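# Carry tube rack through self-closing door to desk

## Task

Move the tube rack from the counter, through the door that swings shut by itself, onto the desk. At the end the rack must stand upright with each tube seated all the way down in a hole, and the door must be closed. Neither the rack nor any tube may touch the floor (that is a failure). One or both robots may be used. Release the rack and back away at the end. A robot that falls over or is left leaning is a failure.

## Robot and tools

Robots: r1 and r2, identical Hello Robot Stretch 3 units. Each has a two-wheel differential base (0.33 m long, 0.34 m wide, passive omni wheel at the rear), a lift on a vertical mast, and a telescoping arm that extends to the robot's RIGHT. The base cannot strafe, so to move the gripper forward you drive the base. Turning on the spot pivots about the point midway between the drive wheels, 0.05 m behind the front edge. With the arm retracted and the wrist folded, a turn sweeps a 0.28 m radius; an unfolded, level wrist reaches outside that circle. Loose objects may occasionally get nudged by something.

Frames: the base frame has its origin on the floor between the drive wheels, x forward, y left, z up. hand_pose is reported in it, at the point where the closed fingertips meet; with wrist joints at zero that frame has x up, y back along the arm toward the mast, z toward the robot's rear. Odometry frame = base frame at scene start; it counts wheel turns only, so slip shows up as travel. Heading is positive left, -3.142 to 3.142. Every robot reports in its own frames; relative positions between robots can only be judged from images, lidar_m, wrist_depth_mm and head_depth_mm.

execute_actions: argument "actions" is a list holding one action (or empty, which only returns state and images). The action is keyed by "r1" and/or "r2"; each may contain "base", "joints", and optionally "contact_limits". Everything in the action starts at once. "base" holds exactly one entry: {"translate_m": d}, a relative drive in metres from the base's current measured position, forward positive, range -1 to 1; or {"rotate_rad": d}, a relative on-the-spot turn in radians, counter-clockwise (left) positive, range -3.2 to 3.2. "joints" gives absolute targets by name: lift_m 0 to 1.1 (arm height); arm_m 0 to 0.52 (extension); wrist_yaw_rad -1.345 to 4.42 (0 along the arm, positive toward the front, 3.0 folds over the base); wrist_pitch_rad -1.57 to 0.451 (0 level, negative tips fingers down); wrist_roll_rad -2.911 to 2.911 (0 fingers side by side, level); gripper_m -0.089 to 0.179 (larger is wider; fingertip gap is about 0.007 less when nearly closed, 0.025 less when wide, zero below 0.007); head_pan_rad -3.953 to 1.73 (0 forward, positive left, -1.57 looks along the arm); head_tilt_rad -1.53 to 0.419 (negative down). "contact_limits": {"arm_m": N} with N a motor effort percent 1 to 100 that stops the arm (contact_stop); lower is gentler, too low stops instantly. "cameras": list from r1_head_camera, r1_nav_camera, r1_wrist_camera, r2_head_camera, r2_nav_camera, r2_wrist_camera, all; omitted/null/["all"] gives all, [] none. Any unknown key or out-of-range value rejects the whole call. Omitted joints or bases may still be driving toward older targets. No action runs past 15 s. If a result reports a stop, the remaining calls in that reply are skipped.

wait: {"seconds": 0 to 10}; commands nothing, returns state and images. zoom_image: {"camera": name, "region": [x0,y0,x1,y1]} pixels from top-left, at most 504x504, on the latest full image. finished_scene: {"scene": 1 or 2}; irreversible, goal must hold. After a summary, begin with an empty execute_actions to learn the scene and task.

Results: base_status and joint_status per motion: done (for base, wheels turned the full amount even if slipping), off_target (stopped short, may still push), contact_stop, time_out, torque_fault (target dropped; joint holds, unless slack or off). Arm and lift halt and go slack on firm contact until next commanded; a slack lift can sink under load or keep pressing. Base, wrist, head have no contact stop. Wrist servos overloaded for several seconds switch off for 10 s. on_its_own covers uncommanded joints; "held at" is a target, not a position. motor_effort is percent of max, positive toward higher values, bracket = peak; readings have fixed and random error. Positive wheel effort pushes forward. lidar_m: 12 sectors of 30°, first straight ahead then counter-clockwise (4th left, 7th behind, 10th right), in a plane 0.17 m above floor, range 0.15 to 12 m, "-" nothing; misses glass, thin legs, own robot; mast and low lift hide parts of sectors 5, 6, 9, 10. wrist_depth_mm (45-1000) and head_depth_mm (280-4000, sideways image) are 7x7 median-depth grids from top-left. base_tilt in degrees, forward/right positive, with up to ~4° fixed bias. turned_by_wheels and turned_by_imu give turn since last result.

Speed: 0.30 m/s and 1.9 rad/s only when stowed (lift_m < 0.30, arm_m < 0.03, wrist_yaw_rad > 2.54); otherwise 0.10 m/s and 0.63 rad/s.

Gripper: to grasp, command below the object width (lower squeezes harder, stall guard may weaken grip); release with at least 0.02 above the touch value. Readings don't confirm a hold.

Cautions: fold or unfold the wrist only with lift_m 0.32-0.95, wrist_pitch_rad -0.4, roll near 0; once folded lift can go to 0.25. With yaw below -0.4 keep pitch at -0.5 or lower. Robots pressing against each other fails the run; base contact plus a few mm more is already a hard press. Robots travel slightly different distances (up to 2.5 cm per metre), which strains a shared load and can tip them. Pushing a fixed object with the gripper higher than ~0.45 m, driving while gripping something immovable, or snagging furniture (especially reversing) can tip a robot; if so, reverse in small steps, free the gripper, lower lift to ~0.2. Avoid drops, slams and hard pushes. The simulation runs while you compose replies, holding the last command.

Each tool is called as name(argument=value, ...) on one line, values as JSON.

## Session

execute_actions(actions=[])

Scene clock: 0.00 s.
r1.base_odometry: x=+0.000 y=+0.000 heading=+0.000 (m, m, rad; r1's odometry frame)
r1.turned_by_wheels: +0.000 (rad since the last result)
r1.turned_by_imu: +0.000 (rad since the last result)
r1.base_tilt: forward=+0.0 right=+0.8 (deg)
r1.lidar_m: 0.68 0.68 0.85 1.93 2.28 1.31 1.35 1.37 1.19 1.09 1.11 0.74
r1.head_depth_mm: 680 677 672 670 665 661 658 / 670 665 661 658 654 650 647 / 657 653 652 647 644 639 638 / 648 644 641 637 633 632 627 / 637 634 630 627 625 621 618 / 629 625 621 618 615 612 608 / 617 615 612 609 605 603 599
r1.base_status: not commanded
r1.joint_positions: lift_m=+0.591 arm_m=+0.001 wrist_yaw_rad=+2.831 wrist_pitch_rad=-0.374 wrist_roll_rad=-0.017 gripper_m=+0.037 head_pan_rad=+0.007 head_tilt_rad=+0.007
r1.joint_status: not commanded
r1.motor_effort: left_wheel=+0 right_wheel=+1 lift_m=+32 arm_m=-1 wrist_yaw_rad=+0 wrist_pitch_rad=+4 wrist_roll_rad=+0 gripper_m=+1 head_pan_rad=+1 head_tilt_rad=+2 (%)
r1.hand_pose: x=+0.0490 y=+0.0725 z=+0.6142 quat_wxyz=(+0.238, +0.701, +0.025, +0.672) (m; r1's base frame)
r1.wrist_depth_mm: - - - - 981 721 546 / - - - - - 726 573 / - - - - - 746 586 / - - - - - 776 595 / - - - - - 807 608 / 902 - 951 936 939 834 623 / 760 774 797 780 801 786 646
r2.base_odometry: x=+0.000 y=+0.000 heading=+0.000 (m, m, rad; r2's odometry frame)
r2.turned_by_wheels: +0.000 (rad since the last result)
r2.turned_by_imu: +0.000 (rad since the last result)
r2.base_tilt: forward=-1.4 right=+3.5 (deg)
r2.lidar_m: 0.89 0.93 0.94 1.19 2.39 2.42 1.80 1.68 1.20 0.78 0.71 0.72
r2.head_depth_mm: 1451 1472 1467 1481 1488 952 757 / 1419 1419 1416 1428 1423 1364 833 / 1285 1281 1277 1280 1276 1273 1283 / 1154 1161 1156 1164 1166 1162 1161 / 1063 1063 1064 1062 1070 1064 1065 / 979 979 980 984 980 984 985 / 910 912 910 910 913 911 915
r2.base_status: not commanded
r2.joint_positions: lift_m=+0.475 arm_m=-0.001 wrist_yaw_rad=+3.112 wrist_pitch_rad=-0.362 wrist_roll_rad=-0.008 gripper_m=+0.037 head_pan_rad=+0.015 head_tilt_rad=-0.006
r2.joint_status: not commanded
r2.motor_effort: left_wheel=+0 right_wheel=+0 lift_m=+27 arm_m=-1 wrist_yaw_rad=+1 wrist_pitch_rad=+5 wrist_roll_rad=+0 gripper_m=+0 head_pan_rad=+0 head_tilt_rad=+2 (%)
r2.hand_pose: x=-0.0145 y=+0.0869 z=+0.5009 quat_wxyz=(+0.137, +0.694, +0.118, +0.697) (m; r2's base frame)
r2.wrist_depth_mm: - - - - - 869 709 / - - - - - 903 729 / - - - - - 951 776 / - - - - - - 825 / 831 847 - 880 937 878 841 / 720 733 - 740 773 762 768 / 617 632 626 641 644 662 676
pictures: r1_head_camera (sideways: a quarter turn clockwise sets it upright), r1_nav_camera (sideways: a quarter turn counterclockwise sets it upright), r1_wrist_camera, r2_head_camera (sideways: a quarter turn clockwise sets it upright), r2_nav_camera (sideways: a quarter turn counterclockwise sets it upright), r2_wrist_camera
Images, in order (width x height): r1_head_camera 896x504, r1_nav_camera 672x504, r1_wrist_camera 644x364, r2_head_camera 896x504, r2_nav_camera 672x504, r2_wrist_camera 644x364.

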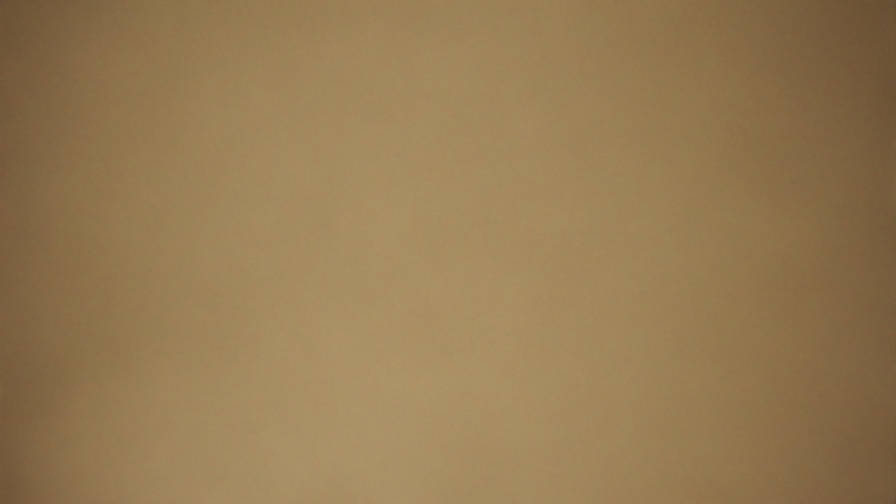

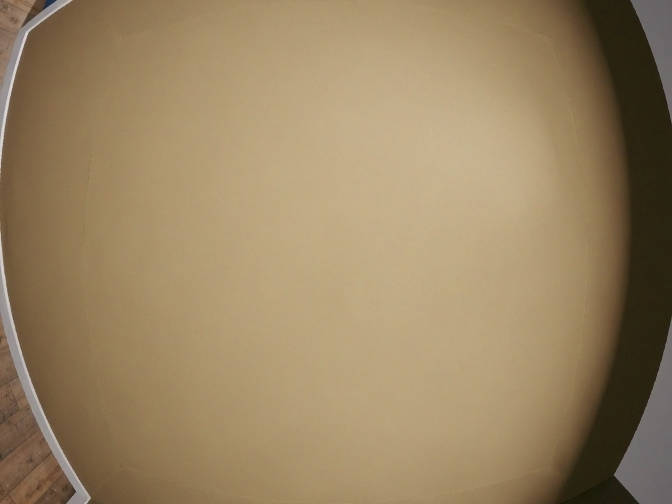

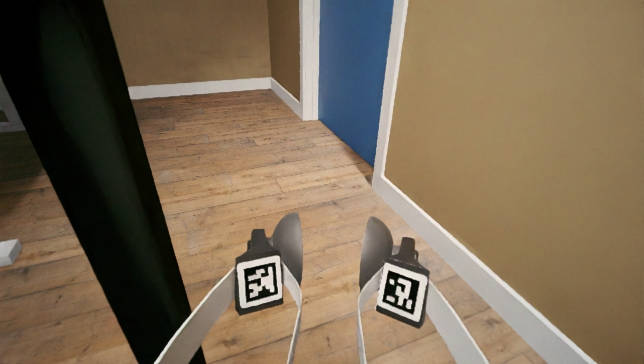

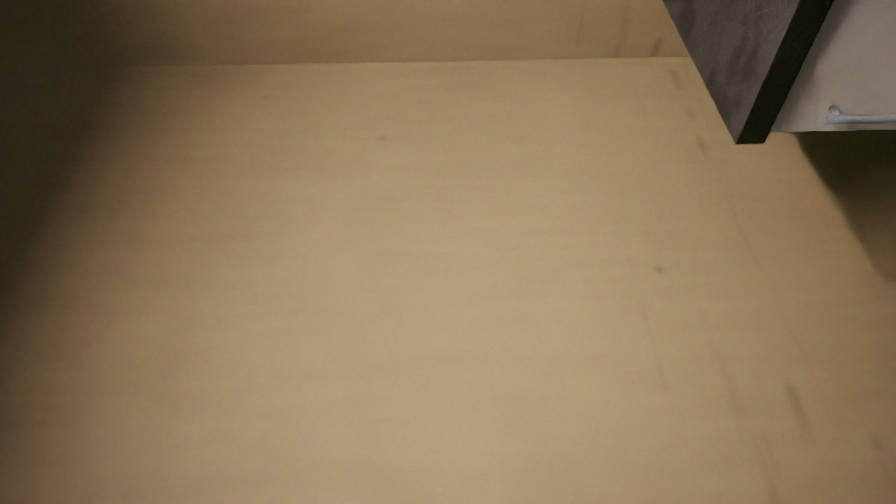

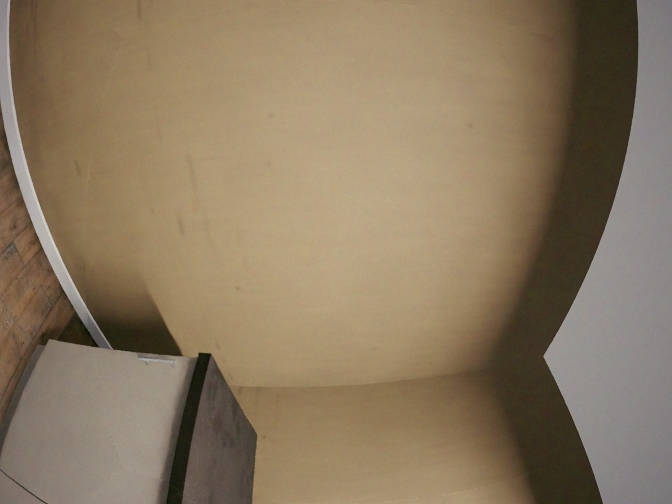

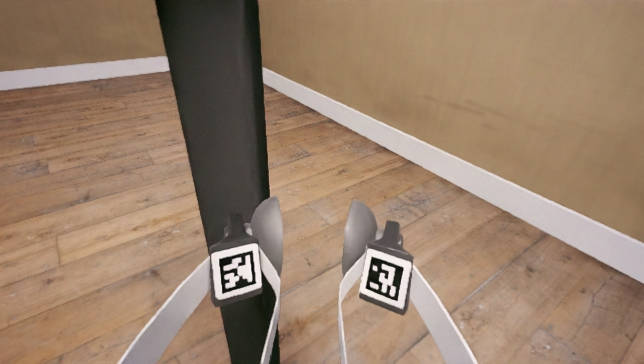

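execute_actions(actions=[{"r1":{"joints":{"head_pan_rad":1.6,"head_tilt_rad":-0.5}},"r2":{"joints":{"head_pan_rad":-1.3,"head_tilt_rad":-0.5}}}], cameras=["r1_head_camera","r1_nav_camera","r2_head_camera","r2_nav_camera"])

Scene clock: 8.53 s.
r1.base_odometry: x=+0.000 y=+0.000 heading=+0.000 (m, m, rad; r1's odometry frame)
r1.turned_by_wheels: +0.000 (rad since the last result)
r1.turned_by_imu: -0.001 (rad since the last result)
r1.base_tilt: forward=-0.1 right=+0.8 (deg)
r1.lidar_m: 0.68 0.69 0.85 1.93 2.27 1.32 1.35 1.36 1.19 1.09 1.11 0.74
r1.head_depth_mm: 1526 1584 1643 1694 1758 1620 1331 / 1758 1814 1954 2087 2045 1620 1334 / 2279 2441 2694 2638 2056 1623 1341 / 2293 2478 2702 2830 2063 1632 1339 / 2257 2459 2650 2808 2055 1628 1344 / 2227 2410 2624 2752 2071 1634 1345 / 2201 2378 2567 2693 2076 1643 1381
r1.base_status: not commanded
r1.joint_positions: lift_m=+0.591 arm_m=+0.001 wrist_yaw_rad=+2.831 wrist_pitch_rad=-0.374 wrist_roll_rad=-0.017 gripper_m=+0.037 head_pan_rad=+1.593 head_tilt_rad=-0.493
r1.joint_status: all done
r1.motor_effort: left_wheel=+0(1) right_wheel=+1(1) lift_m=+33(32) arm_m=-1(1) wrist_yaw_rad=+1(0) wrist_pitch_rad=+4(4) wrist_roll_rad=+0(0) gripper_m=+0(1) head_pan_rad=+4(53) head_tilt_rad=-4(37) (%)
r1.hand_pose: x=+0.0490 y=+0.0725 z=+0.6142 quat_wxyz=(+0.238, +0.701, +0.025, +0.672) (m; r1's base frame)
r1.wrist_depth_mm: - - - - 967 707 563 / - - - - - 730 565 / - - - - - 744 578 / - - - - - 770 605 / - - - - - 827 624 / 890 - 949 900 939 829 624 / 766 768 781 781 796 759 640
r2.base_odometry: x=+0.000 y=+0.000 heading=+0.000 (m, m, rad; r2's odometry frame)
r2.turned_by_wheels: +0.000 (rad since the last result)
r2.turned_by_imu: -0.001 (rad since the last result)
r2.base_tilt: forward=-1.4 right=+3.5 (deg)
r2.lidar_m: 0.89 0.93 0.94 1.19 2.39 2.41 1.79 1.67 1.20 0.78 0.71 0.72
r2.head_depth_mm: 1421 1570 1235 1056 1219 1452 1277 / 1358 1500 1234 981 1123 1307 1281 / 1299 1421 1244 934 1034 1201 1279 / 1237 1355 1238 884 958 1098 1247 / 1183 1290 1241 841 898 1015 1195 / 1135 1226 1244 799 845 947 1081 / 1097 1186 1215 799 790 884 998
r2.base_status: not commanded
r2.joint_positions: lift_m=+0.475 arm_m=-0.001 wrist_yaw_rad=+3.112 wrist_pitch_rad=-0.362 wrist_roll_rad=-0.008 gripper_m=+0.037 head_pan_rad=-1.293 head_tilt_rad=-0.493
r2.joint_status: all done
r2.motor_effort: left_wheel=+0(0) right_wheel=+0(0) lift_m=+27(27) arm_m=-1(0) wrist_yaw_rad=+1(0) wrist_pitch_rad=+5(4) wrist_roll_rad=+0(0) gripper_m=+0(0) head_pan_rad=-3(50) head_tilt_rad=-5(42) (%)
r2.hand_pose: x=-0.0145 y=+0.0869 z=+0.5009 quat_wxyz=(+0.137, +0.694, +0.118, +0.697) (m; r2's base frame)
r2.wrist_depth_mm: - - - - - 853 721 / - - - - - 895 739 / - - - - - 954 776 / - - - - - - 810 / 851 860 - 900 893 893 825 / 718 736 - 735 766 776 760 / 615 624 627 640 651 649 659
pictures: r1_head_camera (sideways: a quarter turn clockwise sets it upright), r1_nav_camera (sideways: a quarter turn counterclockwise sets it upright), r2_head_camera (sideways: a quarter turn clockwise sets it upright), r2_nav_camera (sideways: a quarter turn counterclockwise sets it upright)
camera_calibration (this result's frames):
r1_head_camera: T_world_to_cam=[[-0.00851918, -0.453094, -0.891422, 1.18162], [-0.99981, -0.0117658, 0.0155354, -0.012893], [-0.0175272, 0.891385, -0.452908, 0.544313], [0, 0, 0, 1]] pos_world=[0.00671611, 0.0500398, 1.30004]
r1_nav_camera: T_world_to_cam=[[0.0254531, 0.496229, 0.867819, -1.08645], [0.998743, 0.0248756, -0.0435172, 0.101564], [-0.043182, 0.867836, -0.494972, 0.607193], [0, 0, 0, 1]] pos_world=[-0.0475628, 0.00965761, 1.24781]
r2_head_camera: T_world_to_cam=[[-0.0962211, 0.457466, -0.884006, 1.1718], [0.97275, 0.231441, 0.0138885, -0.0218441], [0.210949, -0.85858, -0.467269, 0.570729], [0, 0, 0, 1]] pos_world=[0.0136062, -0.0409875, 1.30287]
r2_nav_camera: T_world_to_cam=[[0.0690818, -0.436423, 0.897086, -1.12121], [-0.957579, -0.281188, -0.0630549, 0.142134], [0.279768, -0.854674, -0.437335, 0.521664], [0, 0, 0, 1]] pos_world=[0.0676142, -0.0035016, 1.24292]
Images, in order (width x height): r1_head_camera 896x504, r1_nav_camera 672x504, r2_head_camera 896x504, r2_nav_camera 672x504.

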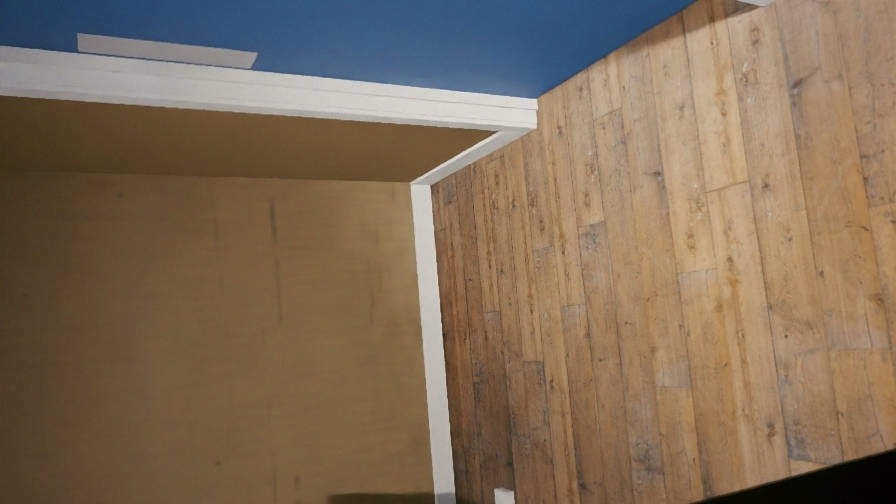

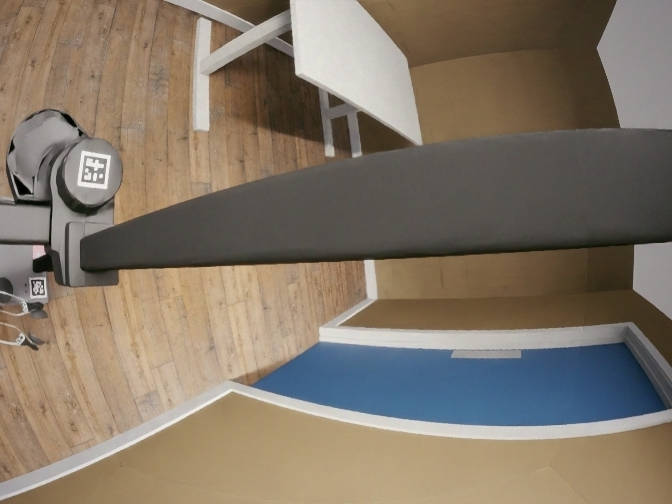

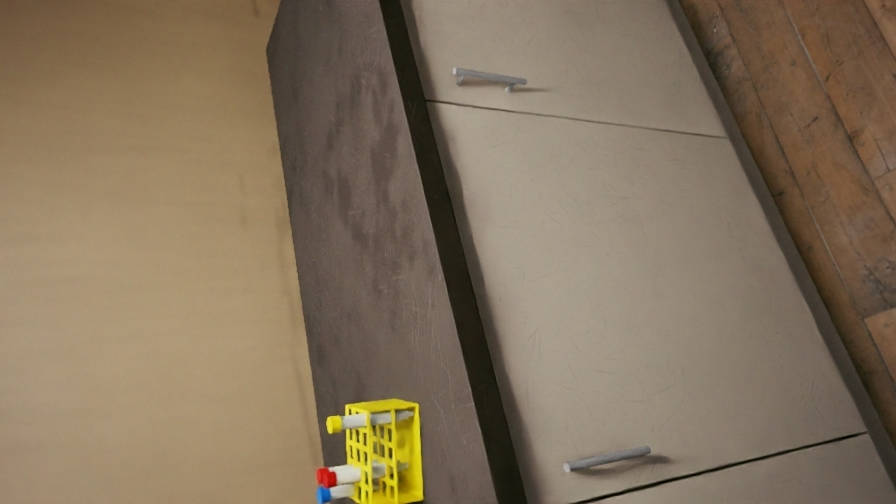

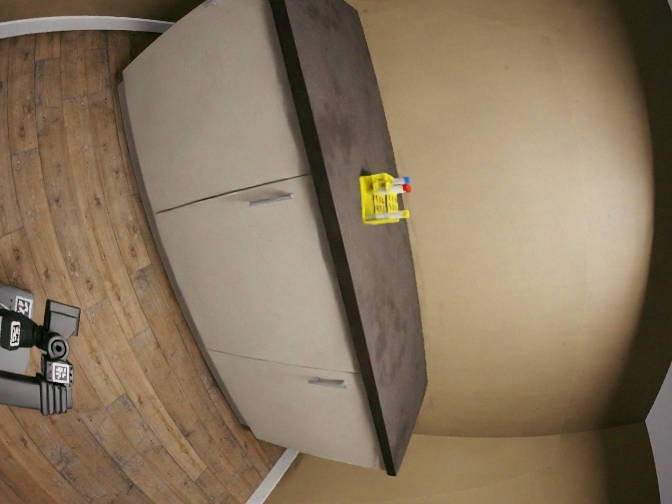

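execute_actions(actions=[{"r1":{"joints":{"head_pan_rad":1.15,"head_tilt_rad":-0.5}},"r2":{"joints":{"head_pan_rad":-0.95,"head_tilt_rad":-0.4}}}], cameras=["r1_head_camera","r2_head_camera"])

zoom_image(camera="r2_head_camera", region=[330, 150, 570, 350])

Scene clock: 15.40 s.
r1.base_odometry: x=+0.000 y=+0.000 heading=+0.000 (m, m, rad; r1's odometry frame)
r1.turned_by_wheels: +0.000 (rad since the last result)
r1.turned_by_imu: -0.001 (rad since the last result)
r1.base_tilt: forward=-0.1 right=+0.9 (deg)
r1.lidar_m: 0.68 0.68 0.85 1.93 2.27 1.31 1.35 1.37 1.19 1.09 1.10 0.74
r1.head_depth_mm: 714 758 806 860 922 994 1075 / 792 847 910 979 1056 1153 1240 / 892 961 1038 1128 1238 1372 1339 / 1147 1243 1363 1508 1688 1581 1340 / 1335 1465 1641 1847 1982 1625 1345 / 1587 1722 1915 2143 2085 1632 1348 / 1769 2070 2464 2680 2096 1642 1346
r1.base_status: not commanded
r1.joint_positions: lift_m=+0.591 arm_m=+0.001 wrist_yaw_rad=+2.831 wrist_pitch_rad=-0.374 wrist_roll_rad=-0.017 gripper_m=+0.037 head_pan_rad=+1.157 head_tilt_rad=-0.493
r1.joint_status: all done
r1.motor_effort: left_wheel=+0(1) right_wheel=+1(1) lift_m=+33(33) arm_m=-1(0) wrist_yaw_rad=+1(0) wrist_pitch_rad=+4(4) wrist_roll_rad=+0(0) gripper_m=+1(0) head_pan_rad=-2(34) head_tilt_rad=-3(4) (%)
r1.hand_pose: x=+0.0490 y=+0.0725 z=+0.6142 quat_wxyz=(+0.238, +0.701, +0.025, +0.672) (m; r1's base frame)
r1.wrist_depth_mm: - - - - 974 727 550 / - - - - - 722 561 / - - - - - 765 580 / - - - - - 767 598 / - - - - - 806 608 / 888 - 951 940 932 834 629 / 744 771 778 810 788 768 637
r2.base_odometry: x=+0.000 y=+0.000 heading=+0.000 (m, m, rad; r2's odometry frame)
r2.turned_by_wheels: +0.000 (rad since the last result)
r2.turned_by_imu: -0.001 (rad since the last result)
r2.base_tilt: forward=-1.4 right=+3.5 (deg)
r2.lidar_m: 0.89 0.93 0.94 1.19 2.39 2.41 1.80 1.68 1.20 0.78 0.71 0.72
r2.head_depth_mm: 1163 1261 1349 945 851 953 1075 / 1161 1245 1326 948 836 938 1054 / 1144 1233 1321 897 822 918 1030 / 1135 1223 1303 901 810 901 1010 / 1124 1209 1306 957 796 884 988 / 1112 1195 1291 956 785 867 971 / 1108 1189 1285 955 773 853 950
r2.base_status: not commanded
r2.joint_positions: lift_m=+0.475 arm_m=-0.001 wrist_yaw_rad=+3.112 wrist_pitch_rad=-0.362 wrist_roll_rad=-0.008 gripper_m=+0.037 head_pan_rad=-0.957 head_tilt_rad=-0.409
r2.joint_status: all done
r2.motor_effort: left_wheel=+0(0) right_wheel=+0(0) lift_m=+27(27) arm_m=-1(0) wrist_yaw_rad=+1(0) wrist_pitch_rad=+5(4) wrist_roll_rad=+0(0) gripper_m=+0(0) head_pan_rad=+4(28) head_tilt_rad=+6(21) (%)
r2.hand_pose: x=-0.0145 y=+0.0869 z=+0.5009 quat_wxyz=(+0.137, +0.694, +0.118, +0.697) (m; r2's base frame)
r2.wrist_depth_mm: - - - - - 859 713 / - - - - - 880 733 / - - - - - 922 762 / - - - - - - 804 / 854 878 - 867 921 905 832 / 722 734 - 735 753 751 768 / 615 614 632 653 652 655 664
pictures: r1_head_camera (sideways: a quarter turn clockwise sets it upright), r2_head_camera (sideways: a quarter turn clockwise sets it upright)
camera_calibration (this result's frames):
r1_head_camera: T_world_to_cam=[[-0.1989, -0.407251, -0.891395, 1.18274], [-0.911439, 0.411142, 0.0155348, -0.0134313], [0.360163, 0.815542, -0.45296, 0.542077], [0, 0, 0, 1]] pos_world=[0.0277698, 0.0451085, 1.30004]
r2_head_camera: T_world_to_cam=[[-0.197587, 0.33794, -0.920193, 1.21963], [0.841533, 0.539919, 0.0175873, -0.0258609], [0.502773, -0.770899, -0.391069, 0.469791], [0, 0, 0, 1]] pos_world=[0.0265482, -0.0360381, 1.30647]
Images, in order (width x height): r1_head_camera 896x504, r2_head_camera 896x504.

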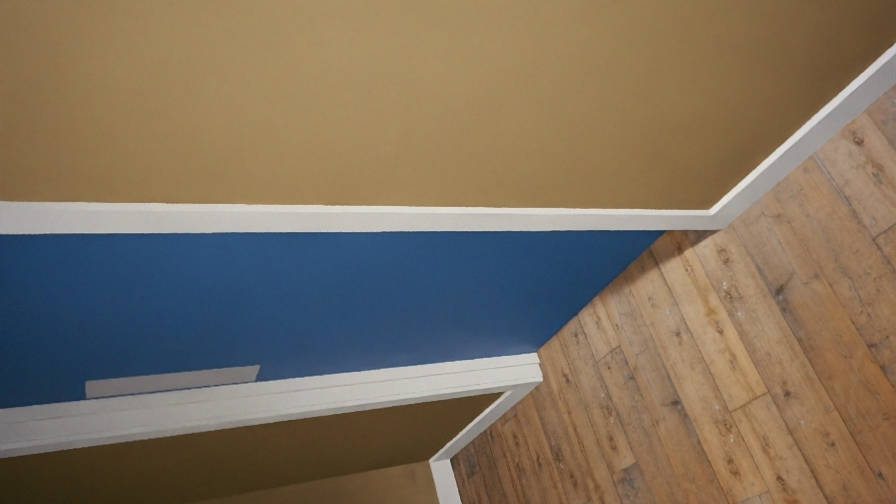

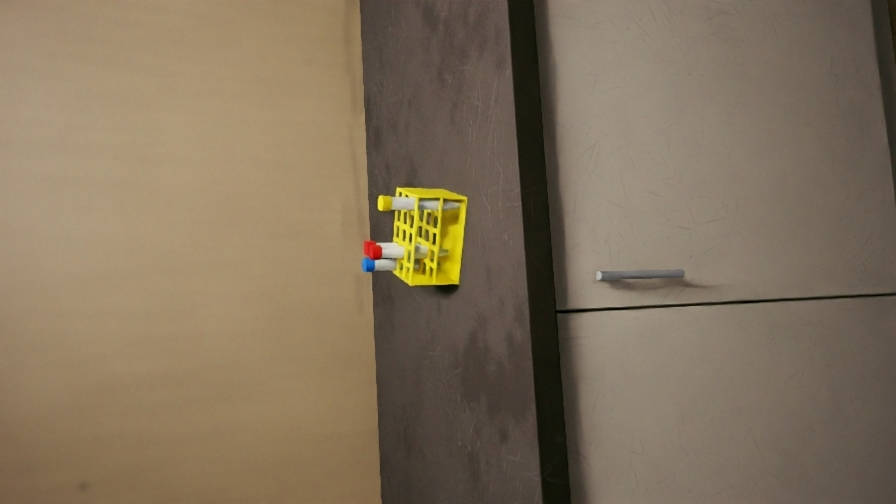

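Region (330, 150, 570, 350) of r2_head_camera's 896x504 image, scaled by 2.100, with more detail than that image has.

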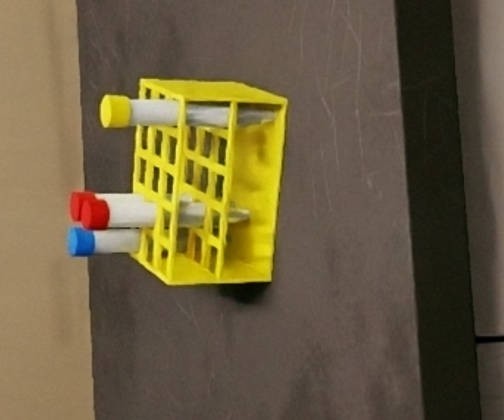

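execute_actions(actions=[{"r1":{"base":{"rotate_rad":1.55},"joints":{"head_pan_rad":-0.3,"head_tilt_rad":-0.6,"lift_m":0.25,"wrist_yaw_rad":3.0,"wrist_pitch_rad":-0.4}},"r2":{"base":{"translate_m":0.28},"joints":{"head_pan_rad":-3.9,"head_tilt_rad":-0.4,"lift_m":0.9,"wrist_yaw_rad":0.0,"wrist_pitch_rad":-0.4}}}], cameras=["r1_nav_camera","r2_head_camera","r2_nav_camera"])

Scene clock: 123.30 s.
r1.base_odometry: x=+0.000 y=+0.000 heading=+1.550 (m, m, rad; r1's odometry frame)
r1.turned_by_wheels: +1.550 (rad since the last result)
r1.turned_by_imu: +1.564 (rad since the last result)
r1.base_tilt: forward=+0.0 right=+0.9 (deg)
r1.lidar_m: 1.84 2.32 1.32 1.35 1.36 1.20 1.09 1.10 0.75 0.68 0.68 0.84
r1.head_depth_mm: 799 853 916 982 1063 1156 1198 / 899 974 1056 1151 1254 1380 1259 / 1176 1275 1398 1535 1667 1488 1262 / 1381 1527 1714 1940 1844 1497 1261 / 1611 1802 2025 2217 1846 1501 1262 / 1923 2263 2659 2387 1847 1501 1270 / 2237 2438 2646 2411 1843 1504 1278
r1.base_status: done
r1.joint_positions: lift_m=+0.250 arm_m=+0.001 wrist_yaw_rad=+2.997 wrist_pitch_rad=-0.416 wrist_roll_rad=-0.017 gripper_m=+0.037 head_pan_rad=-0.293 head_tilt_rad=-0.592
r1.joint_status: all done
r1.motor_effort: left_wheel=-3(8) right_wheel=+3(6) lift_m=+27(28) arm_m=+0(1) wrist_yaw_rad=+2(3) wrist_pitch_rad=+4(5) wrist_roll_rad=+0(0) gripper_m=+1(0) head_pan_rad=-3(51) head_tilt_rad=-4(18) (%)
r1.hand_pose: x=+0.0111 y=+0.0761 z=+0.2634 quat_wxyz=(+0.195, +0.694, +0.098, +0.686) (m; r1's base frame)
r1.wrist_depth_mm: - - - - - - - / - - - - - - - / 916 905 922 934 917 956 944 / 670 679 689 689 707 724 725 / 553 557 - 557 587 578 568 / 471 492 - - 472 476 477 / - - - - 406 404 406
r2.base_odometry: x=+0.280 y=+0.000 heading=+0.000 (m, m, rad; r2's odometry frame)
r2.turned_by_wheels: +0.000 (rad since the last result)
r2.turned_by_imu: -0.001 (rad since the last result)
r2.base_tilt: forward=-1.4 right=+3.5 (deg)
r2.lidar_m: 0.77 0.71 0.72 0.91 1.93 2.58 2.05 1.90 0.91 0.59 0.54 0.54
r2.head_depth_mm: - - - - - - - / - - - - - - - / 2136 2285 2513 2691 2249 - - / 2161 2322 2520 2699 2262 - - / 2180 2373 2568 2761 - - - / 2221 2392 2595 2736 - - - / 2243 2414 2626 2788 2396 - -
r2.base_status: done
r2.joint_positions: lift_m=+0.899 arm_m=-0.001 wrist_yaw_rad=+0.003 wrist_pitch_rad=-0.414 wrist_roll_rad=-0.008 gripper_m=+0.037 head_pan_rad=-3.893 head_tilt_rad=-0.409
r2.joint_status: all done
r2.motor_effort: left_wheel=+0(3) right_wheel=+0(2) lift_m=+40(41) arm_m=+0(0) wrist_yaw_rad=-2(1) wrist_pitch_rad=+4(7) wrist_roll_rad=+0(0) gripper_m=+0(1) head_pan_rad=-4(47) head_tilt_rad=+6(6) (%)
r2.hand_pose: x=-0.0209 y=-0.3690 z=+0.9128 quat_wxyz=(+0.695, +0.147, -0.689, -0.144) (m; r2's base frame)
r2.wrist_depth_mm: 503 476 489 579 611 702 947 / 330 336 373 425 545 776 - / 281 324 402 495 637 938 - / 316 364 431 543 755 - - / 336 395 445 604 947 - - / 365 428 593 688 - - - / 399 459 606 861 - - -
pictures: r1_nav_camera (sideways: a quarter turn counterclockwise sets it upright), r2_head_camera (sideways: a quarter turn clockwise sets it upright), r2_nav_camera (sideways: a quarter turn counterclockwise sets it upright)
camera_calibration (this result's frames):
r1_nav_camera: T_world_to_cam=[[0.543765, -0.201978, 0.81457, -1.02018], [-0.289827, -0.956086, -0.0435939, 0.109518], [0.787604, -0.212379, -0.578425, 0.710703], [0, 0, 0, 1]] pos_world=[0.0267274, 0.0495939, 1.24687]
r2_head_camera: T_world_to_cam=[[0.26227, -0.29014, -0.920344, 1.21702], [-0.713307, -0.700631, 0.017604, -0.0163981], [-0.649929, 0.651871, -0.390713, 0.47636], [0, 0, 0, 1]] pos_world=[-0.0212856, 0.0310927, 1.30649]
r2_nav_camera: T_world_to_cam=[[-0.22743, 0.285407, 0.931031, -1.16369], [0.671757, 0.738157, -0.0621866, 0.131071], [-0.704995, 0.611283, -0.359603, 0.426518], [0, 0, 0, 1]] pos_world=[-0.0520136, -0.025348, 1.24496]
Images, in order (width x height): r1_nav_camera 672x504, r2_head_camera 896x504, r2_nav_camera 672x504.

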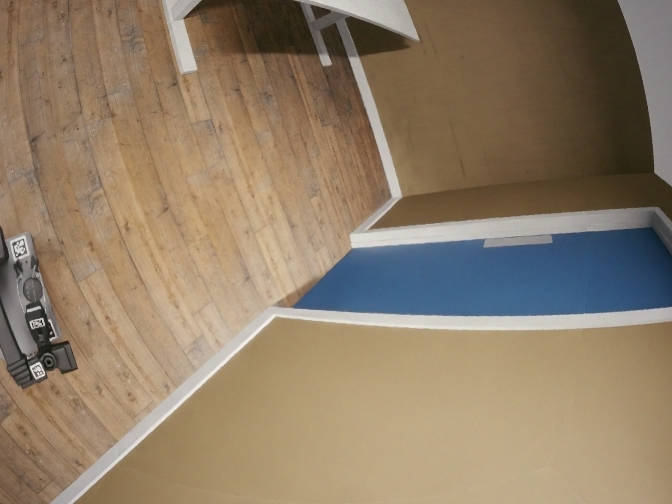

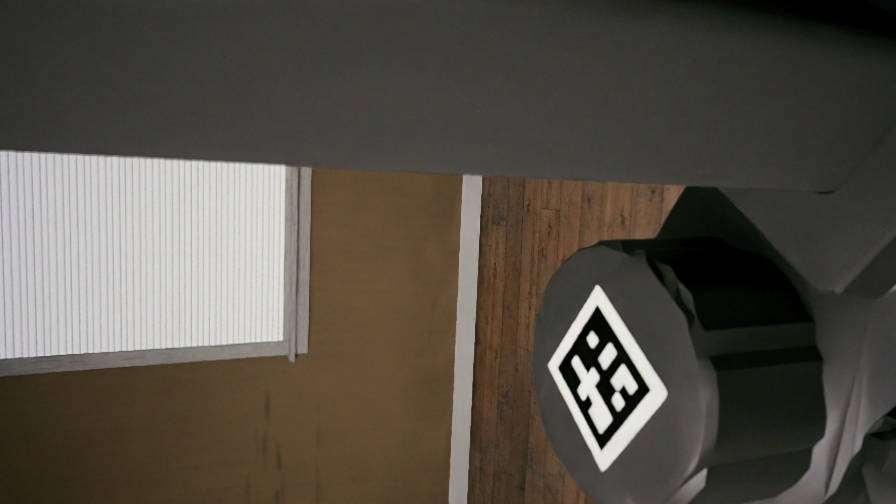

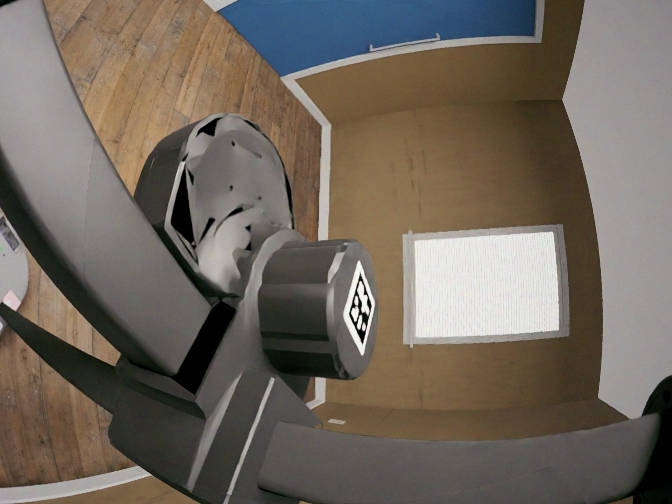

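execute_actions(actions=[{"r1":{"base":{"translate_m":1.0}},"r2":{"base":{"rotate_rad":0.324},"joints":{"head_pan_rad":-1.6,"head_tilt_rad":-0.5,"wrist_pitch_rad":0.0,"gripper_m":0.179}}}], cameras=["r2_head_camera","r2_wrist_camera"])

Scene clock: 146.53 s.
r1.base_odometry: x=+0.021 y=+1.000 heading=+1.550 (m, m, rad; r1's odometry frame)
r1.turned_by_wheels: +0.000 (rad since the last result)
r1.turned_by_imu: +0.001 (rad since the last result)
r1.base_tilt: forward=+0.0 right=+0.8 (deg)
r1.lidar_m: 1.26 1.71 1.62 1.05 1.52 1.87 2.09 0.89 0.57 0.50 0.60 0.74
r1.head_depth_mm: 702 748 803 864 933 1019 1113 / 792 853 926 1009 1108 1228 1237 / 818 895 992 1122 1266 1419 1259 / 933 1028 1153 1308 1503 1484 1258 / 1142 1288 1480 1748 1783 1500 1262 / 1412 1570 1740 1928 1845 1507 1269 / 1399 1511 1656 1828 1844 1514 1272
r1.base_status: done
r1.joint_positions: lift_m=+0.250 arm_m=+0.001 wrist_yaw_rad=+2.998 wrist_pitch_rad=-0.416 wrist_roll_rad=-0.017 gripper_m=+0.037 head_pan_rad=-0.293 head_tilt_rad=-0.593
r1.joint_status: not commanded
r1.motor_effort: left_wheel=-4(8) right_wheel=+3(8) lift_m=+28(29) arm_m=-1(1) wrist_yaw_rad=+2(2) wrist_pitch_rad=+4(4) wrist_roll_rad=+0(0) gripper_m=+0(0) head_pan_rad=-3(3) head_tilt_rad=-4(4) (%)
r1.hand_pose: x=+0.0110 y=+0.0761 z=+0.2633 quat_wxyz=(+0.195, +0.694, +0.098, +0.686) (m; r1's base frame)
r1.wrist_depth_mm: - - - - - - - / - - - - - - - / 895 896 898 940 944 952 960 / 676 686 689 707 718 728 715 / 546 553 - 558 595 565 576 / 466 492 - - 482 476 478 / - - - - 407 404 407
r2.base_odometry: x=+0.280 y=+0.000 heading=+0.324 (m, m, rad; r2's odometry frame)
r2.turned_by_wheels: +0.324 (rad since the last result)
r2.turned_by_imu: +0.320 (rad since the last result)
r2.base_tilt: forward=-1.4 right=+3.5 (deg)
r2.lidar_m: 0.71 0.71 0.80 1.30 2.55 2.27 1.90 1.27 0.66 0.54 0.54 0.60
r2.head_depth_mm: 1234 1370 1233 834 901 1055 - / 1176 1299 1237 793 838 951 - / 1124 1235 1237 793 759 883 - / 1077 1176 1233 798 712 - - / 1036 1120 1172 796 663 742 870 / 991 1075 1143 797 636 704 804 / 957 1032 1100 799 612 660 745
r2.base_status: done
r2.joint_positions: lift_m=+0.899 arm_m=-0.001 wrist_yaw_rad=+0.002 wrist_pitch_rad=-0.023 wrist_roll_rad=-0.008 gripper_m=+0.179 head_pan_rad=-1.607 head_tilt_rad=-0.494
r2.joint_status: all done
r2.motor_effort: left_wheel=-2(6) right_wheel=+2(4) lift_m=+40(40) arm_m=+0(0) wrist_yaw_rad=-1(2) wrist_pitch_rad=+7(6) wrist_roll_rad=+0(0) gripper_m=+0(100) head_pan_rad=+4(48) head_tilt_rad=-4(19) (%)
r2.hand_pose: x=-0.0209 y=-0.3998 z=+1.0080 quat_wxyz=(+0.710, +0.009, -0.704, -0.008) (m; r2's base frame)
r2.wrist_depth_mm: 740 798 854 893 - - - / 741 837 855 969 - - - / 778 844 910 981 - - - / 602 625 651 596 629 765 790 / 410 396 400 413 428 465 502 / - 296 322 347 400 451 550 / 289 316 349 384 432 486 589
pictures: r2_head_camera (sideways: a quarter turn clockwise sets it upright), r2_wrist_camera
camera_calibration (this result's frames):
r2_head_camera: T_world_to_cam=[[0.0500084, 0.465259, -0.883761, 1.17059], [0.996635, -0.0807865, 0.0138651, -0.0219594], [-0.0649451, -0.88148, -0.467733, 0.573016], [0, 0, 0, 1]] pos_world=[0.000560699, -0.0412998, 1.30285]
r2_wrist_camera: T_world_to_cam=[[-0.999077, 0.0193027, 0.0383692, -0.0591962], [-0.0334561, 0.210468, -0.977028, 1.09979], [-0.0269348, -0.97741, -0.209628, -0.0198174], [0, 0, 0, 1]] pos_world=[-0.0228806, -0.249699, 1.07265]
Images, in order (width x height): r2_head_camera 896x504, r2_wrist_camera 644x364.

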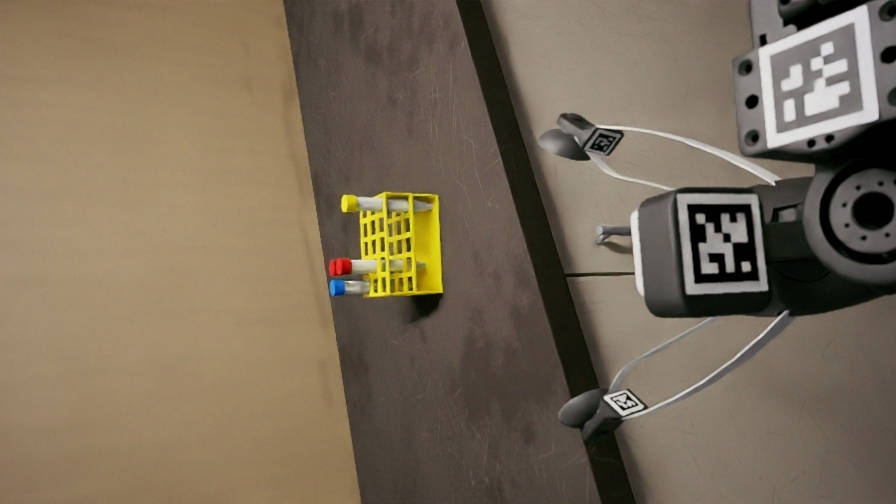

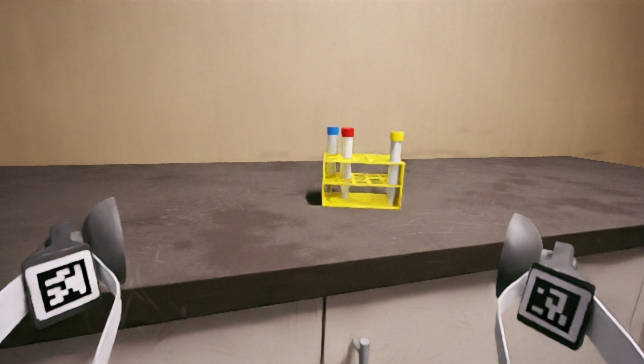

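zoom_image(camera="r2_head_camera", region=[310, 170, 470, 320])

zoom_image(camera="r2_wrist_camera", region=[290, 110, 430, 220])

Region (310, 170, 470, 320) of r2_head_camera's 896x504 image, scaled by 3.150, with more detail than that image has; it fills the top 472 rows of this view, and the rest is white.

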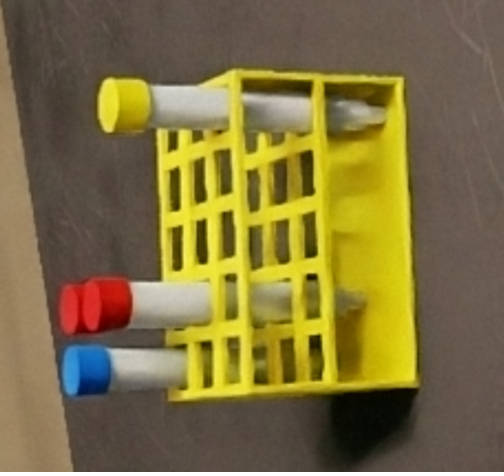

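Region (290, 110, 430, 220) of r2_wrist_camera's 644x364 image, scaled by 3.600; it fills the top 396 rows of this view, and the rest is white.

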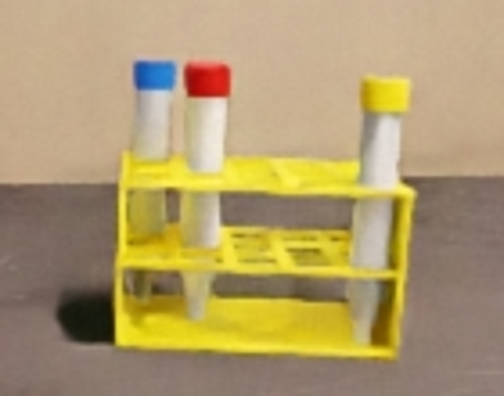

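execute_actions(actions=[{"r1":{"base":{"translate_m":0.65}},"r2":{"base":{"translate_m":-0.04},"joints":{"wrist_pitch_rad":-0.18,"wrist_yaw_rad":-0.04,"lift_m":0.905,"arm_m":0.24}}}], cameras=["r2_head_camera","r2_wrist_camera"])

Scene clock: 206.33 s.
r1.base_odometry: x=+0.035 y=+1.650 heading=+1.550 (m, m, rad; r1's odometry frame)
r1.turned_by_wheels: +0.000 (rad since the last result)
r1.turned_by_imu: +0.000 (rad since the last result)
r1.base_tilt: forward=-0.1 right=+0.8 (deg)
r1.lidar_m: 1.02 1.05 1.29 1.62 1.31 2.01 2.73 0.79 0.54 0.49 0.45 0.51
r1.head_depth_mm: 479 510 545 587 636 692 756 / 544 583 629 686 754 834 932 / 626 681 746 826 923 1047 1182 / 740 816 915 1034 1192 1387 1255 / 891 987 1099 1237 1401 1495 1264 / 890 965 1062 1176 1319 1433 1266 / 852 921 1009 1113 1237 1391 1272
r1.base_status: done
r1.joint_positions: lift_m=+0.250 arm_m=+0.001 wrist_yaw_rad=+2.998 wrist_pitch_rad=-0.416 wrist_roll_rad=-0.017 gripper_m=+0.037 head_pan_rad=-0.293 head_tilt_rad=-0.593
r1.joint_status: not commanded
r1.motor_effort: left_wheel=-3(8) right_wheel=+4(9) lift_m=+29(28) arm_m=-1(1) wrist_yaw_rad=+1(2) wrist_pitch_rad=+5(4) wrist_roll_rad=+0(0) gripper_m=+1(0) head_pan_rad=-4(3) head_tilt_rad=-4(4) (%)
r1.hand_pose: x=+0.0109 y=+0.0761 z=+0.2633 quat_wxyz=(+0.195, +0.694, +0.098, +0.686) (m; r1's base frame)
r1.wrist_depth_mm: - - - - - - - / - - - - - - 999 / 887 882 938 932 972 973 901 / 678 694 699 696 713 730 737 / 546 547 - 555 592 581 570 / 465 490 - - 477 473 481 / - - - - 405 405 405
r2.base_odometry: x=+0.242 y=-0.013 heading=+0.324 (m, m, rad; r2's odometry frame)
r2.turned_by_wheels: +0.000 (rad since the last result)
r2.turned_by_imu: -0.002 (rad since the last result)
r2.base_tilt: forward=-1.4 right=+3.5 (deg)
r2.lidar_m: 0.75 0.75 0.84 1.37 2.54 2.23 1.87 1.31 0.68 0.55 0.55 0.61
r2.head_depth_mm: 1249 1381 1231 833 - - 1218 / 1189 1305 1230 882 - 1009 1219 / 1138 1248 1233 941 827 911 1079 / 1085 1187 1235 - - 838 977 / 1048 1132 1185 797 686 777 893 / 1005 1087 1151 798 648 725 823 / 966 1042 1107 799 610 676 764
r2.base_status: done
r2.joint_positions: lift_m=+0.904 arm_m=+0.240 wrist_yaw_rad=-0.038 wrist_pitch_rad=-0.196 wrist_roll_rad=-0.008 gripper_m=+0.179 head_pan_rad=-1.607 head_tilt_rad=-0.494
r2.joint_status: all done
r2.motor_effort: left_wheel=-2(7) right_wheel=+2(3) lift_m=+40(43) arm_m=+5(6) wrist_yaw_rad=-1(3) wrist_pitch_rad=+5(8) wrist_roll_rad=+0(0) gripper_m=+0(0) head_pan_rad=+4(5) head_tilt_rad=-5(4) (%)
r2.hand_pose: x=-0.0310 y=-0.6311 z=+0.9695 quat_wxyz=(+0.705, +0.056, -0.702, -0.083) (m; r2's base frame)
r2.wrist_depth_mm: 561 601 642 709 766 842 942 / 590 631 684 733 830 906 - / 506 525 549 328 537 632 656 / 340 351 341 341 353 387 400 / 271 261 266 270 278 290 292 / - 205 211 215 219 221 227 / 171 174 175 179 180 183 209
pictures: r2_head_camera (sideways: a quarter turn clockwise sets it upright), r2_wrist_camera
camera_calibration (this result's frames):
r2_head_camera: T_world_to_cam=[[0.0499231, 0.465278, -0.883756, 1.17058], [0.99665, -0.0806032, 0.0138646, -0.0219589], [-0.0647827, -0.881487, -0.467743, 0.573027], [0, 0, 0, 1]] pos_world=[0.000568301, -0.0413009, 1.30285]
r2_wrist_camera: T_world_to_cam=[[-0.997738, 0.0529151, 0.0414704, -0.0450261], [-0.0185555, 0.376143, -0.926376, 1.16649], [-0.0646181, -0.925049, -0.37431, -0.0626842], [0, 0, 0, 1]] pos_world=[-0.02733, -0.494369, 1.05901]
Images, in order (width x height): r2_head_camera 896x504, r2_wrist_camera 644x364.

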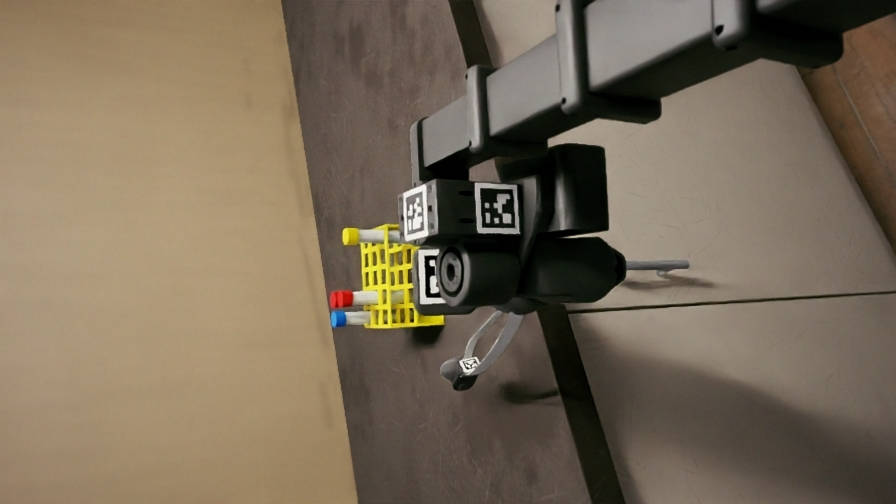

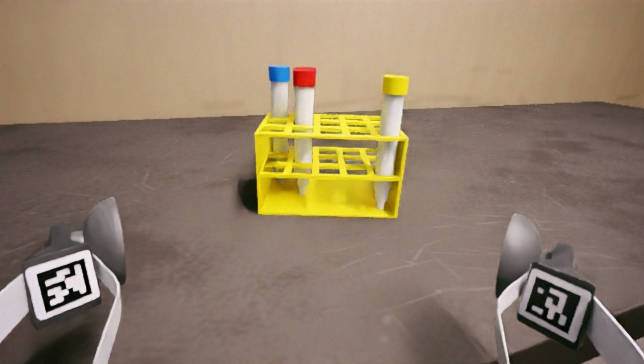

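execute_actions(actions=[{"r1":{"base":{"rotate_rad":-1.6},"joints":{"head_pan_rad":0.0,"head_tilt_rad":-1.0}},"r2":{"base":{"translate_m":-0.009},"joints":{"lift_m":0.877,"arm_m":0.33}}}], cameras=["r1_nav_camera","r2_wrist_camera"])

Scene clock: 228.87 s.
r1.base_odometry: x=+0.035 y=+1.650 heading=-0.050 (m, m, rad; r1's odometry frame)
r1.turned_by_wheels: -1.600 (rad since the last result)
r1.turned_by_imu: -1.613 (rad since the last result)
r1.base_tilt: forward=-0.1 right=+0.8 (deg)
r1.lidar_m: 0.49 0.45 0.50 0.95 1.05 1.27 1.35 1.32 1.97 2.72 0.79 0.55
r1.head_depth_mm: 473 566 700 923 1299 1221 1105 / 462 548 676 881 1259 1227 1108 / 451 534 653 842 1180 1221 1107 / 441 520 632 805 1112 1228 1109 / 430 506 612 773 1051 1226 1113 / 421 493 593 742 995 1196 1110 / 412 480 575 714 860 1141 1115
r1.base_status: done
r1.joint_positions: lift_m=+0.250 arm_m=+0.001 wrist_yaw_rad=+2.998 wrist_pitch_rad=-0.416 wrist_roll_rad=-0.017 gripper_m=+0.037 head_pan_rad=-0.007 head_tilt_rad=-0.988
r1.joint_status: all done
r1.motor_effort: left_wheel=+3(12) right_wheel=-2(5) lift_m=+28(28) arm_m=-1(1) wrist_yaw_rad=+1(1) wrist_pitch_rad=+4(5) wrist_roll_rad=+0(0) gripper_m=+0(0) head_pan_rad=+4(28) head_tilt_rad=-7(37) (%)
r1.hand_pose: x=+0.0109 y=+0.0761 z=+0.2633 quat_wxyz=(+0.195, +0.694, +0.098, +0.686) (m; r1's base frame)
r1.wrist_depth_mm: 829 - 961 - 743 510 381 / 910 959 - - 786 518 372 / 883 905 957 931 788 531 388 / 686 679 682 700 701 539 417 / 547 560 - 573 596 528 458 / 467 497 - - 471 482 464 / - - - - 400 409 407
r2.base_odometry: x=+0.234 y=-0.016 heading=+0.324 (m, m, rad; r2's odometry frame)
r2.turned_by_wheels: +0.000 (rad since the last result)
r2.turned_by_imu: -0.001 (rad since the last result)
r2.base_tilt: forward=-1.4 right=+3.5 (deg)
r2.lidar_m: 0.76 0.76 0.85 1.39 2.53 2.21 1.86 1.32 0.68 0.56 0.56 0.61
r2.head_depth_mm: 1250 1384 1232 838 923 - - / 1199 1315 1233 836 - 1009 1217 / 1139 1253 1234 - 807 917 1080 / 1094 1196 1239 - 755 841 986 / 1045 1135 1194 823 688 781 899 / 1004 1090 1153 797 652 727 832 / 966 1041 1109 798 624 679 770
r2.base_status: done
r2.joint_positions: lift_m=+0.878 arm_m=+0.330 wrist_yaw_rad=-0.038 wrist_pitch_rad=-0.196 wrist_roll_rad=-0.008 gripper_m=+0.179 head_pan_rad=-1.607 head_tilt_rad=-0.494
r2.joint_status: all done
r2.motor_effort: left_wheel=-2(6) right_wheel=+1(3) lift_m=+10(30) arm_m=+5(8) wrist_yaw_rad=-1(1) wrist_pitch_rad=+5(5) wrist_roll_rad=+0(0) gripper_m=+0(0) head_pan_rad=+3(5) head_tilt_rad=-4(4) (%)
r2.hand_pose: x=-0.0310 y=-0.7210 z=+0.9429 quat_wxyz=(+0.705, +0.056, -0.702, -0.083) (m; r2's base frame)
r2.wrist_depth_mm: 496 548 568 621 684 762 846 / 522 563 600 670 713 823 886 / 415 435 223 215 239 513 541 / 282 287 233 238 214 320 325 / 220 215 215 216 216 238 237 / - 167 173 175 179 180 186 / 140 142 144 146 148 149 149
pictures: r1_nav_camera (sideways: a quarter turn counterclockwise sets it upright), r2_wrist_camera
camera_calibration (this result's frames):
r1_nav_camera: T_world_to_cam=[[0.847792, -0.042222, 0.528645, -0.649442], [-0.0249955, -0.998899, -0.0396948, 0.102805], [0.52974, 0.0204392, -0.847914, 1.06275], [0, 0, 0, 1]] pos_world=[-0.00981864, 0.0535493, 1.24853]
r2_wrist_camera: T_world_to_cam=[[-0.997736, 0.0529383, 0.0414765, -0.0391576], [-0.0185253, 0.376532, -0.926218, 1.17576], [-0.0646497, -0.92489, -0.374699, -0.155407], [0, 0, 0, 1]] pos_world=[-0.0273347, -0.584373, 1.0324]
Images, in order (width x height): r1_nav_camera 672x504, r2_wrist_camera 644x364.

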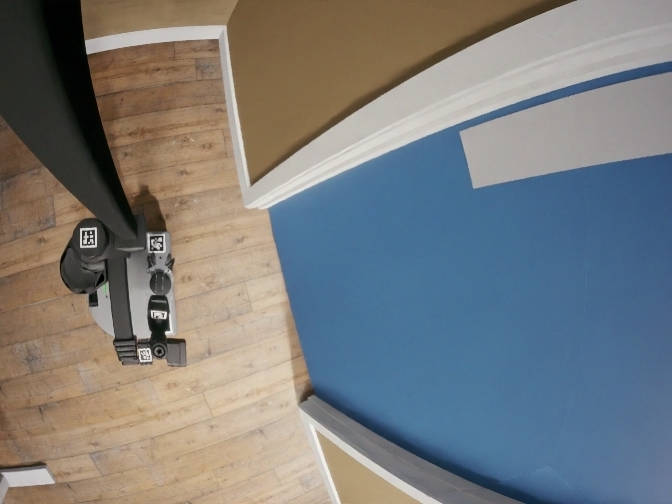

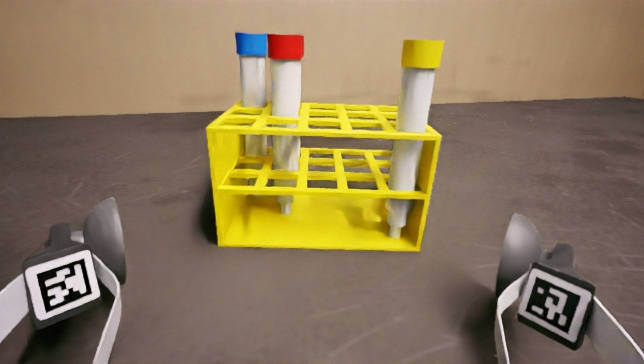

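execute_actions(actions=[{"r1":{"base":{"translate_m":0.38}},"r2":{"joints":{"wrist_yaw_rad":-0.07,"arm_m":0.385}}}], cameras=["r1_nav_camera","r2_wrist_camera"])

Scene clock: 251.07 s.
r1.base_odometry: x=+0.414 y=+1.631 heading=-0.050 (m, m, rad; r1's odometry frame)
r1.turned_by_wheels: +0.000 (rad since the last result)
r1.turned_by_imu: +0.000 (rad since the last result)
r1.base_tilt: forward=-0.1 right=+0.7 (deg)
r1.lidar_m: - - 0.15 0.27 1.13 1.36 1.66 1.63 2.42 0.61 0.21 0.15
r1.head_depth_mm: - - - - - 410 1084 / - - - - - 381 1070 / - - - - - 355 1036 / - - - - - 339 776 / - - - - - 320 622 / - - - - - 304 519 / - - - - - - 445
r1.base_status: done
r1.joint_positions: lift_m=+0.250 arm_m=+0.001 wrist_yaw_rad=+2.998 wrist_pitch_rad=-0.416 wrist_roll_rad=-0.017 gripper_m=+0.037 head_pan_rad=-0.007 head_tilt_rad=-0.988
r1.joint_status: not commanded
r1.motor_effort: left_wheel=+3(12) right_wheel=-1(3) lift_m=+28(29) arm_m=-1(1) wrist_yaw_rad=+1(2) wrist_pitch_rad=+5(5) wrist_roll_rad=-1(0) gripper_m=+1(0) head_pan_rad=+4(4) head_tilt_rad=-6(7) (%)
r1.hand_pose: x=+0.0109 y=+0.0760 z=+0.2632 quat_wxyz=(+0.195, +0.694, +0.098, +0.686) (m; r1's base frame)
r1.wrist_depth_mm: 889 - 933 285 233 156 117 / 1000 - - 309 241 160 119 / 906 919 808 336 251 165 122 / 672 681 663 375 262 168 125 / 546 552 - 418 252 173 127 / 470 492 - - 240 179 129 / - - - - 313 181 132
r2.base_odometry: x=+0.234 y=-0.016 heading=+0.324 (m, m, rad; r2's odometry frame)
r2.turned_by_wheels: +0.000 (rad since the last result)
r2.turned_by_imu: -0.001 (rad since the last result)
r2.base_tilt: forward=-1.4 right=+3.5 (deg)
r2.lidar_m: 0.76 0.76 0.85 1.39 2.55 2.22 1.86 1.32 0.68 0.56 0.56 0.61
r2.head_depth_mm: 1256 1381 1225 837 924 - - / 1193 1319 1234 837 - 1011 1223 / 1142 1246 1229 - 792 918 1085 / 1089 1190 1251 - 739 841 987 / 1050 1141 1191 758 682 780 901 / 1013 1087 1150 797 650 729 831 / 968 1043 1110 796 622 680 769
r2.base_status: not commanded
r2.joint_positions: lift_m=+0.878 arm_m=+0.385 wrist_yaw_rad=-0.068 wrist_pitch_rad=-0.196 wrist_roll_rad=-0.008 gripper_m=+0.179 head_pan_rad=-1.607 head_tilt_rad=-0.494
r2.joint_status: all done
r2.motor_effort: left_wheel=-2(2) right_wheel=+2(2) lift_m=+10(10) arm_m=+5(6) wrist_yaw_rad=-1(1) wrist_pitch_rad=+5(5) wrist_roll_rad=+1(0) gripper_m=+0(0) head_pan_rad=+3(4) head_tilt_rad=-4(4) (%)
r2.hand_pose: x=-0.0382 y=-0.7757 z=+0.9429 quat_wxyz=(+0.704, +0.046, -0.702, -0.093) (m; r2's base frame)
r2.wrist_depth_mm: 465 498 521 579 634 728 804 / 475 526 166 630 650 770 894 / 420 433 154 197 136 509 533 / 279 252 168 190 140 319 330 / 222 198 169 168 150 238 238 / - 160 169 172 167 180 186 / 141 142 143 145 147 149 149
pictures: r1_nav_camera (sideways: a quarter turn counterclockwise sets it upright), r2_wrist_camera
camera_calibration (this result's frames):
r1_nav_camera: T_world_to_cam=[[0.84806, -0.0421884, 0.528218, -0.648887], [-0.0249738, -0.9989, -0.0396857, 0.102793], [0.529311, 0.0204642, -0.848181, 1.0631], [0, 0, 0, 1]] pos_world=[-0.00984776, 0.0535489, 1.24853]
r2_wrist_camera: T_world_to_cam=[[-0.995766, 0.0820367, 0.0414766, -0.0207938], [-0.00752756, 0.376912, -0.926218, 1.19691], [-0.091617, -0.922609, -0.374699, -0.205648], [0, 0, 0, 1]] pos_world=[-0.0305368, -0.639156, 1.0324]
Images, in order (width x height): r1_nav_camera 672x504, r2_wrist_camera 644x364.

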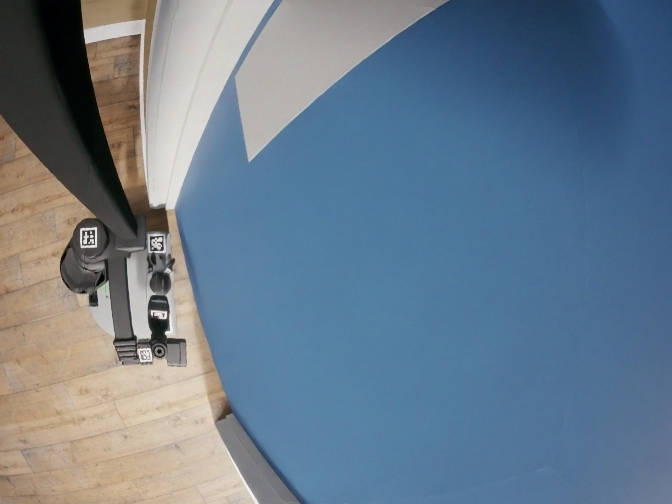

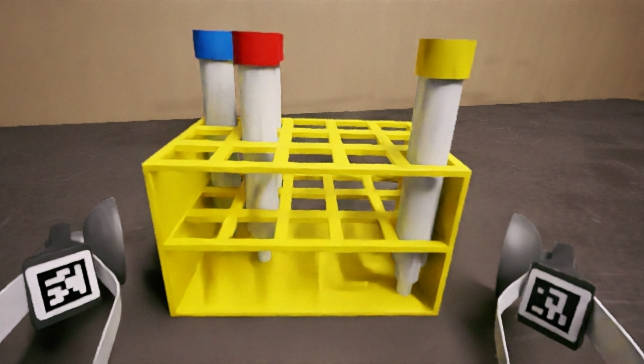

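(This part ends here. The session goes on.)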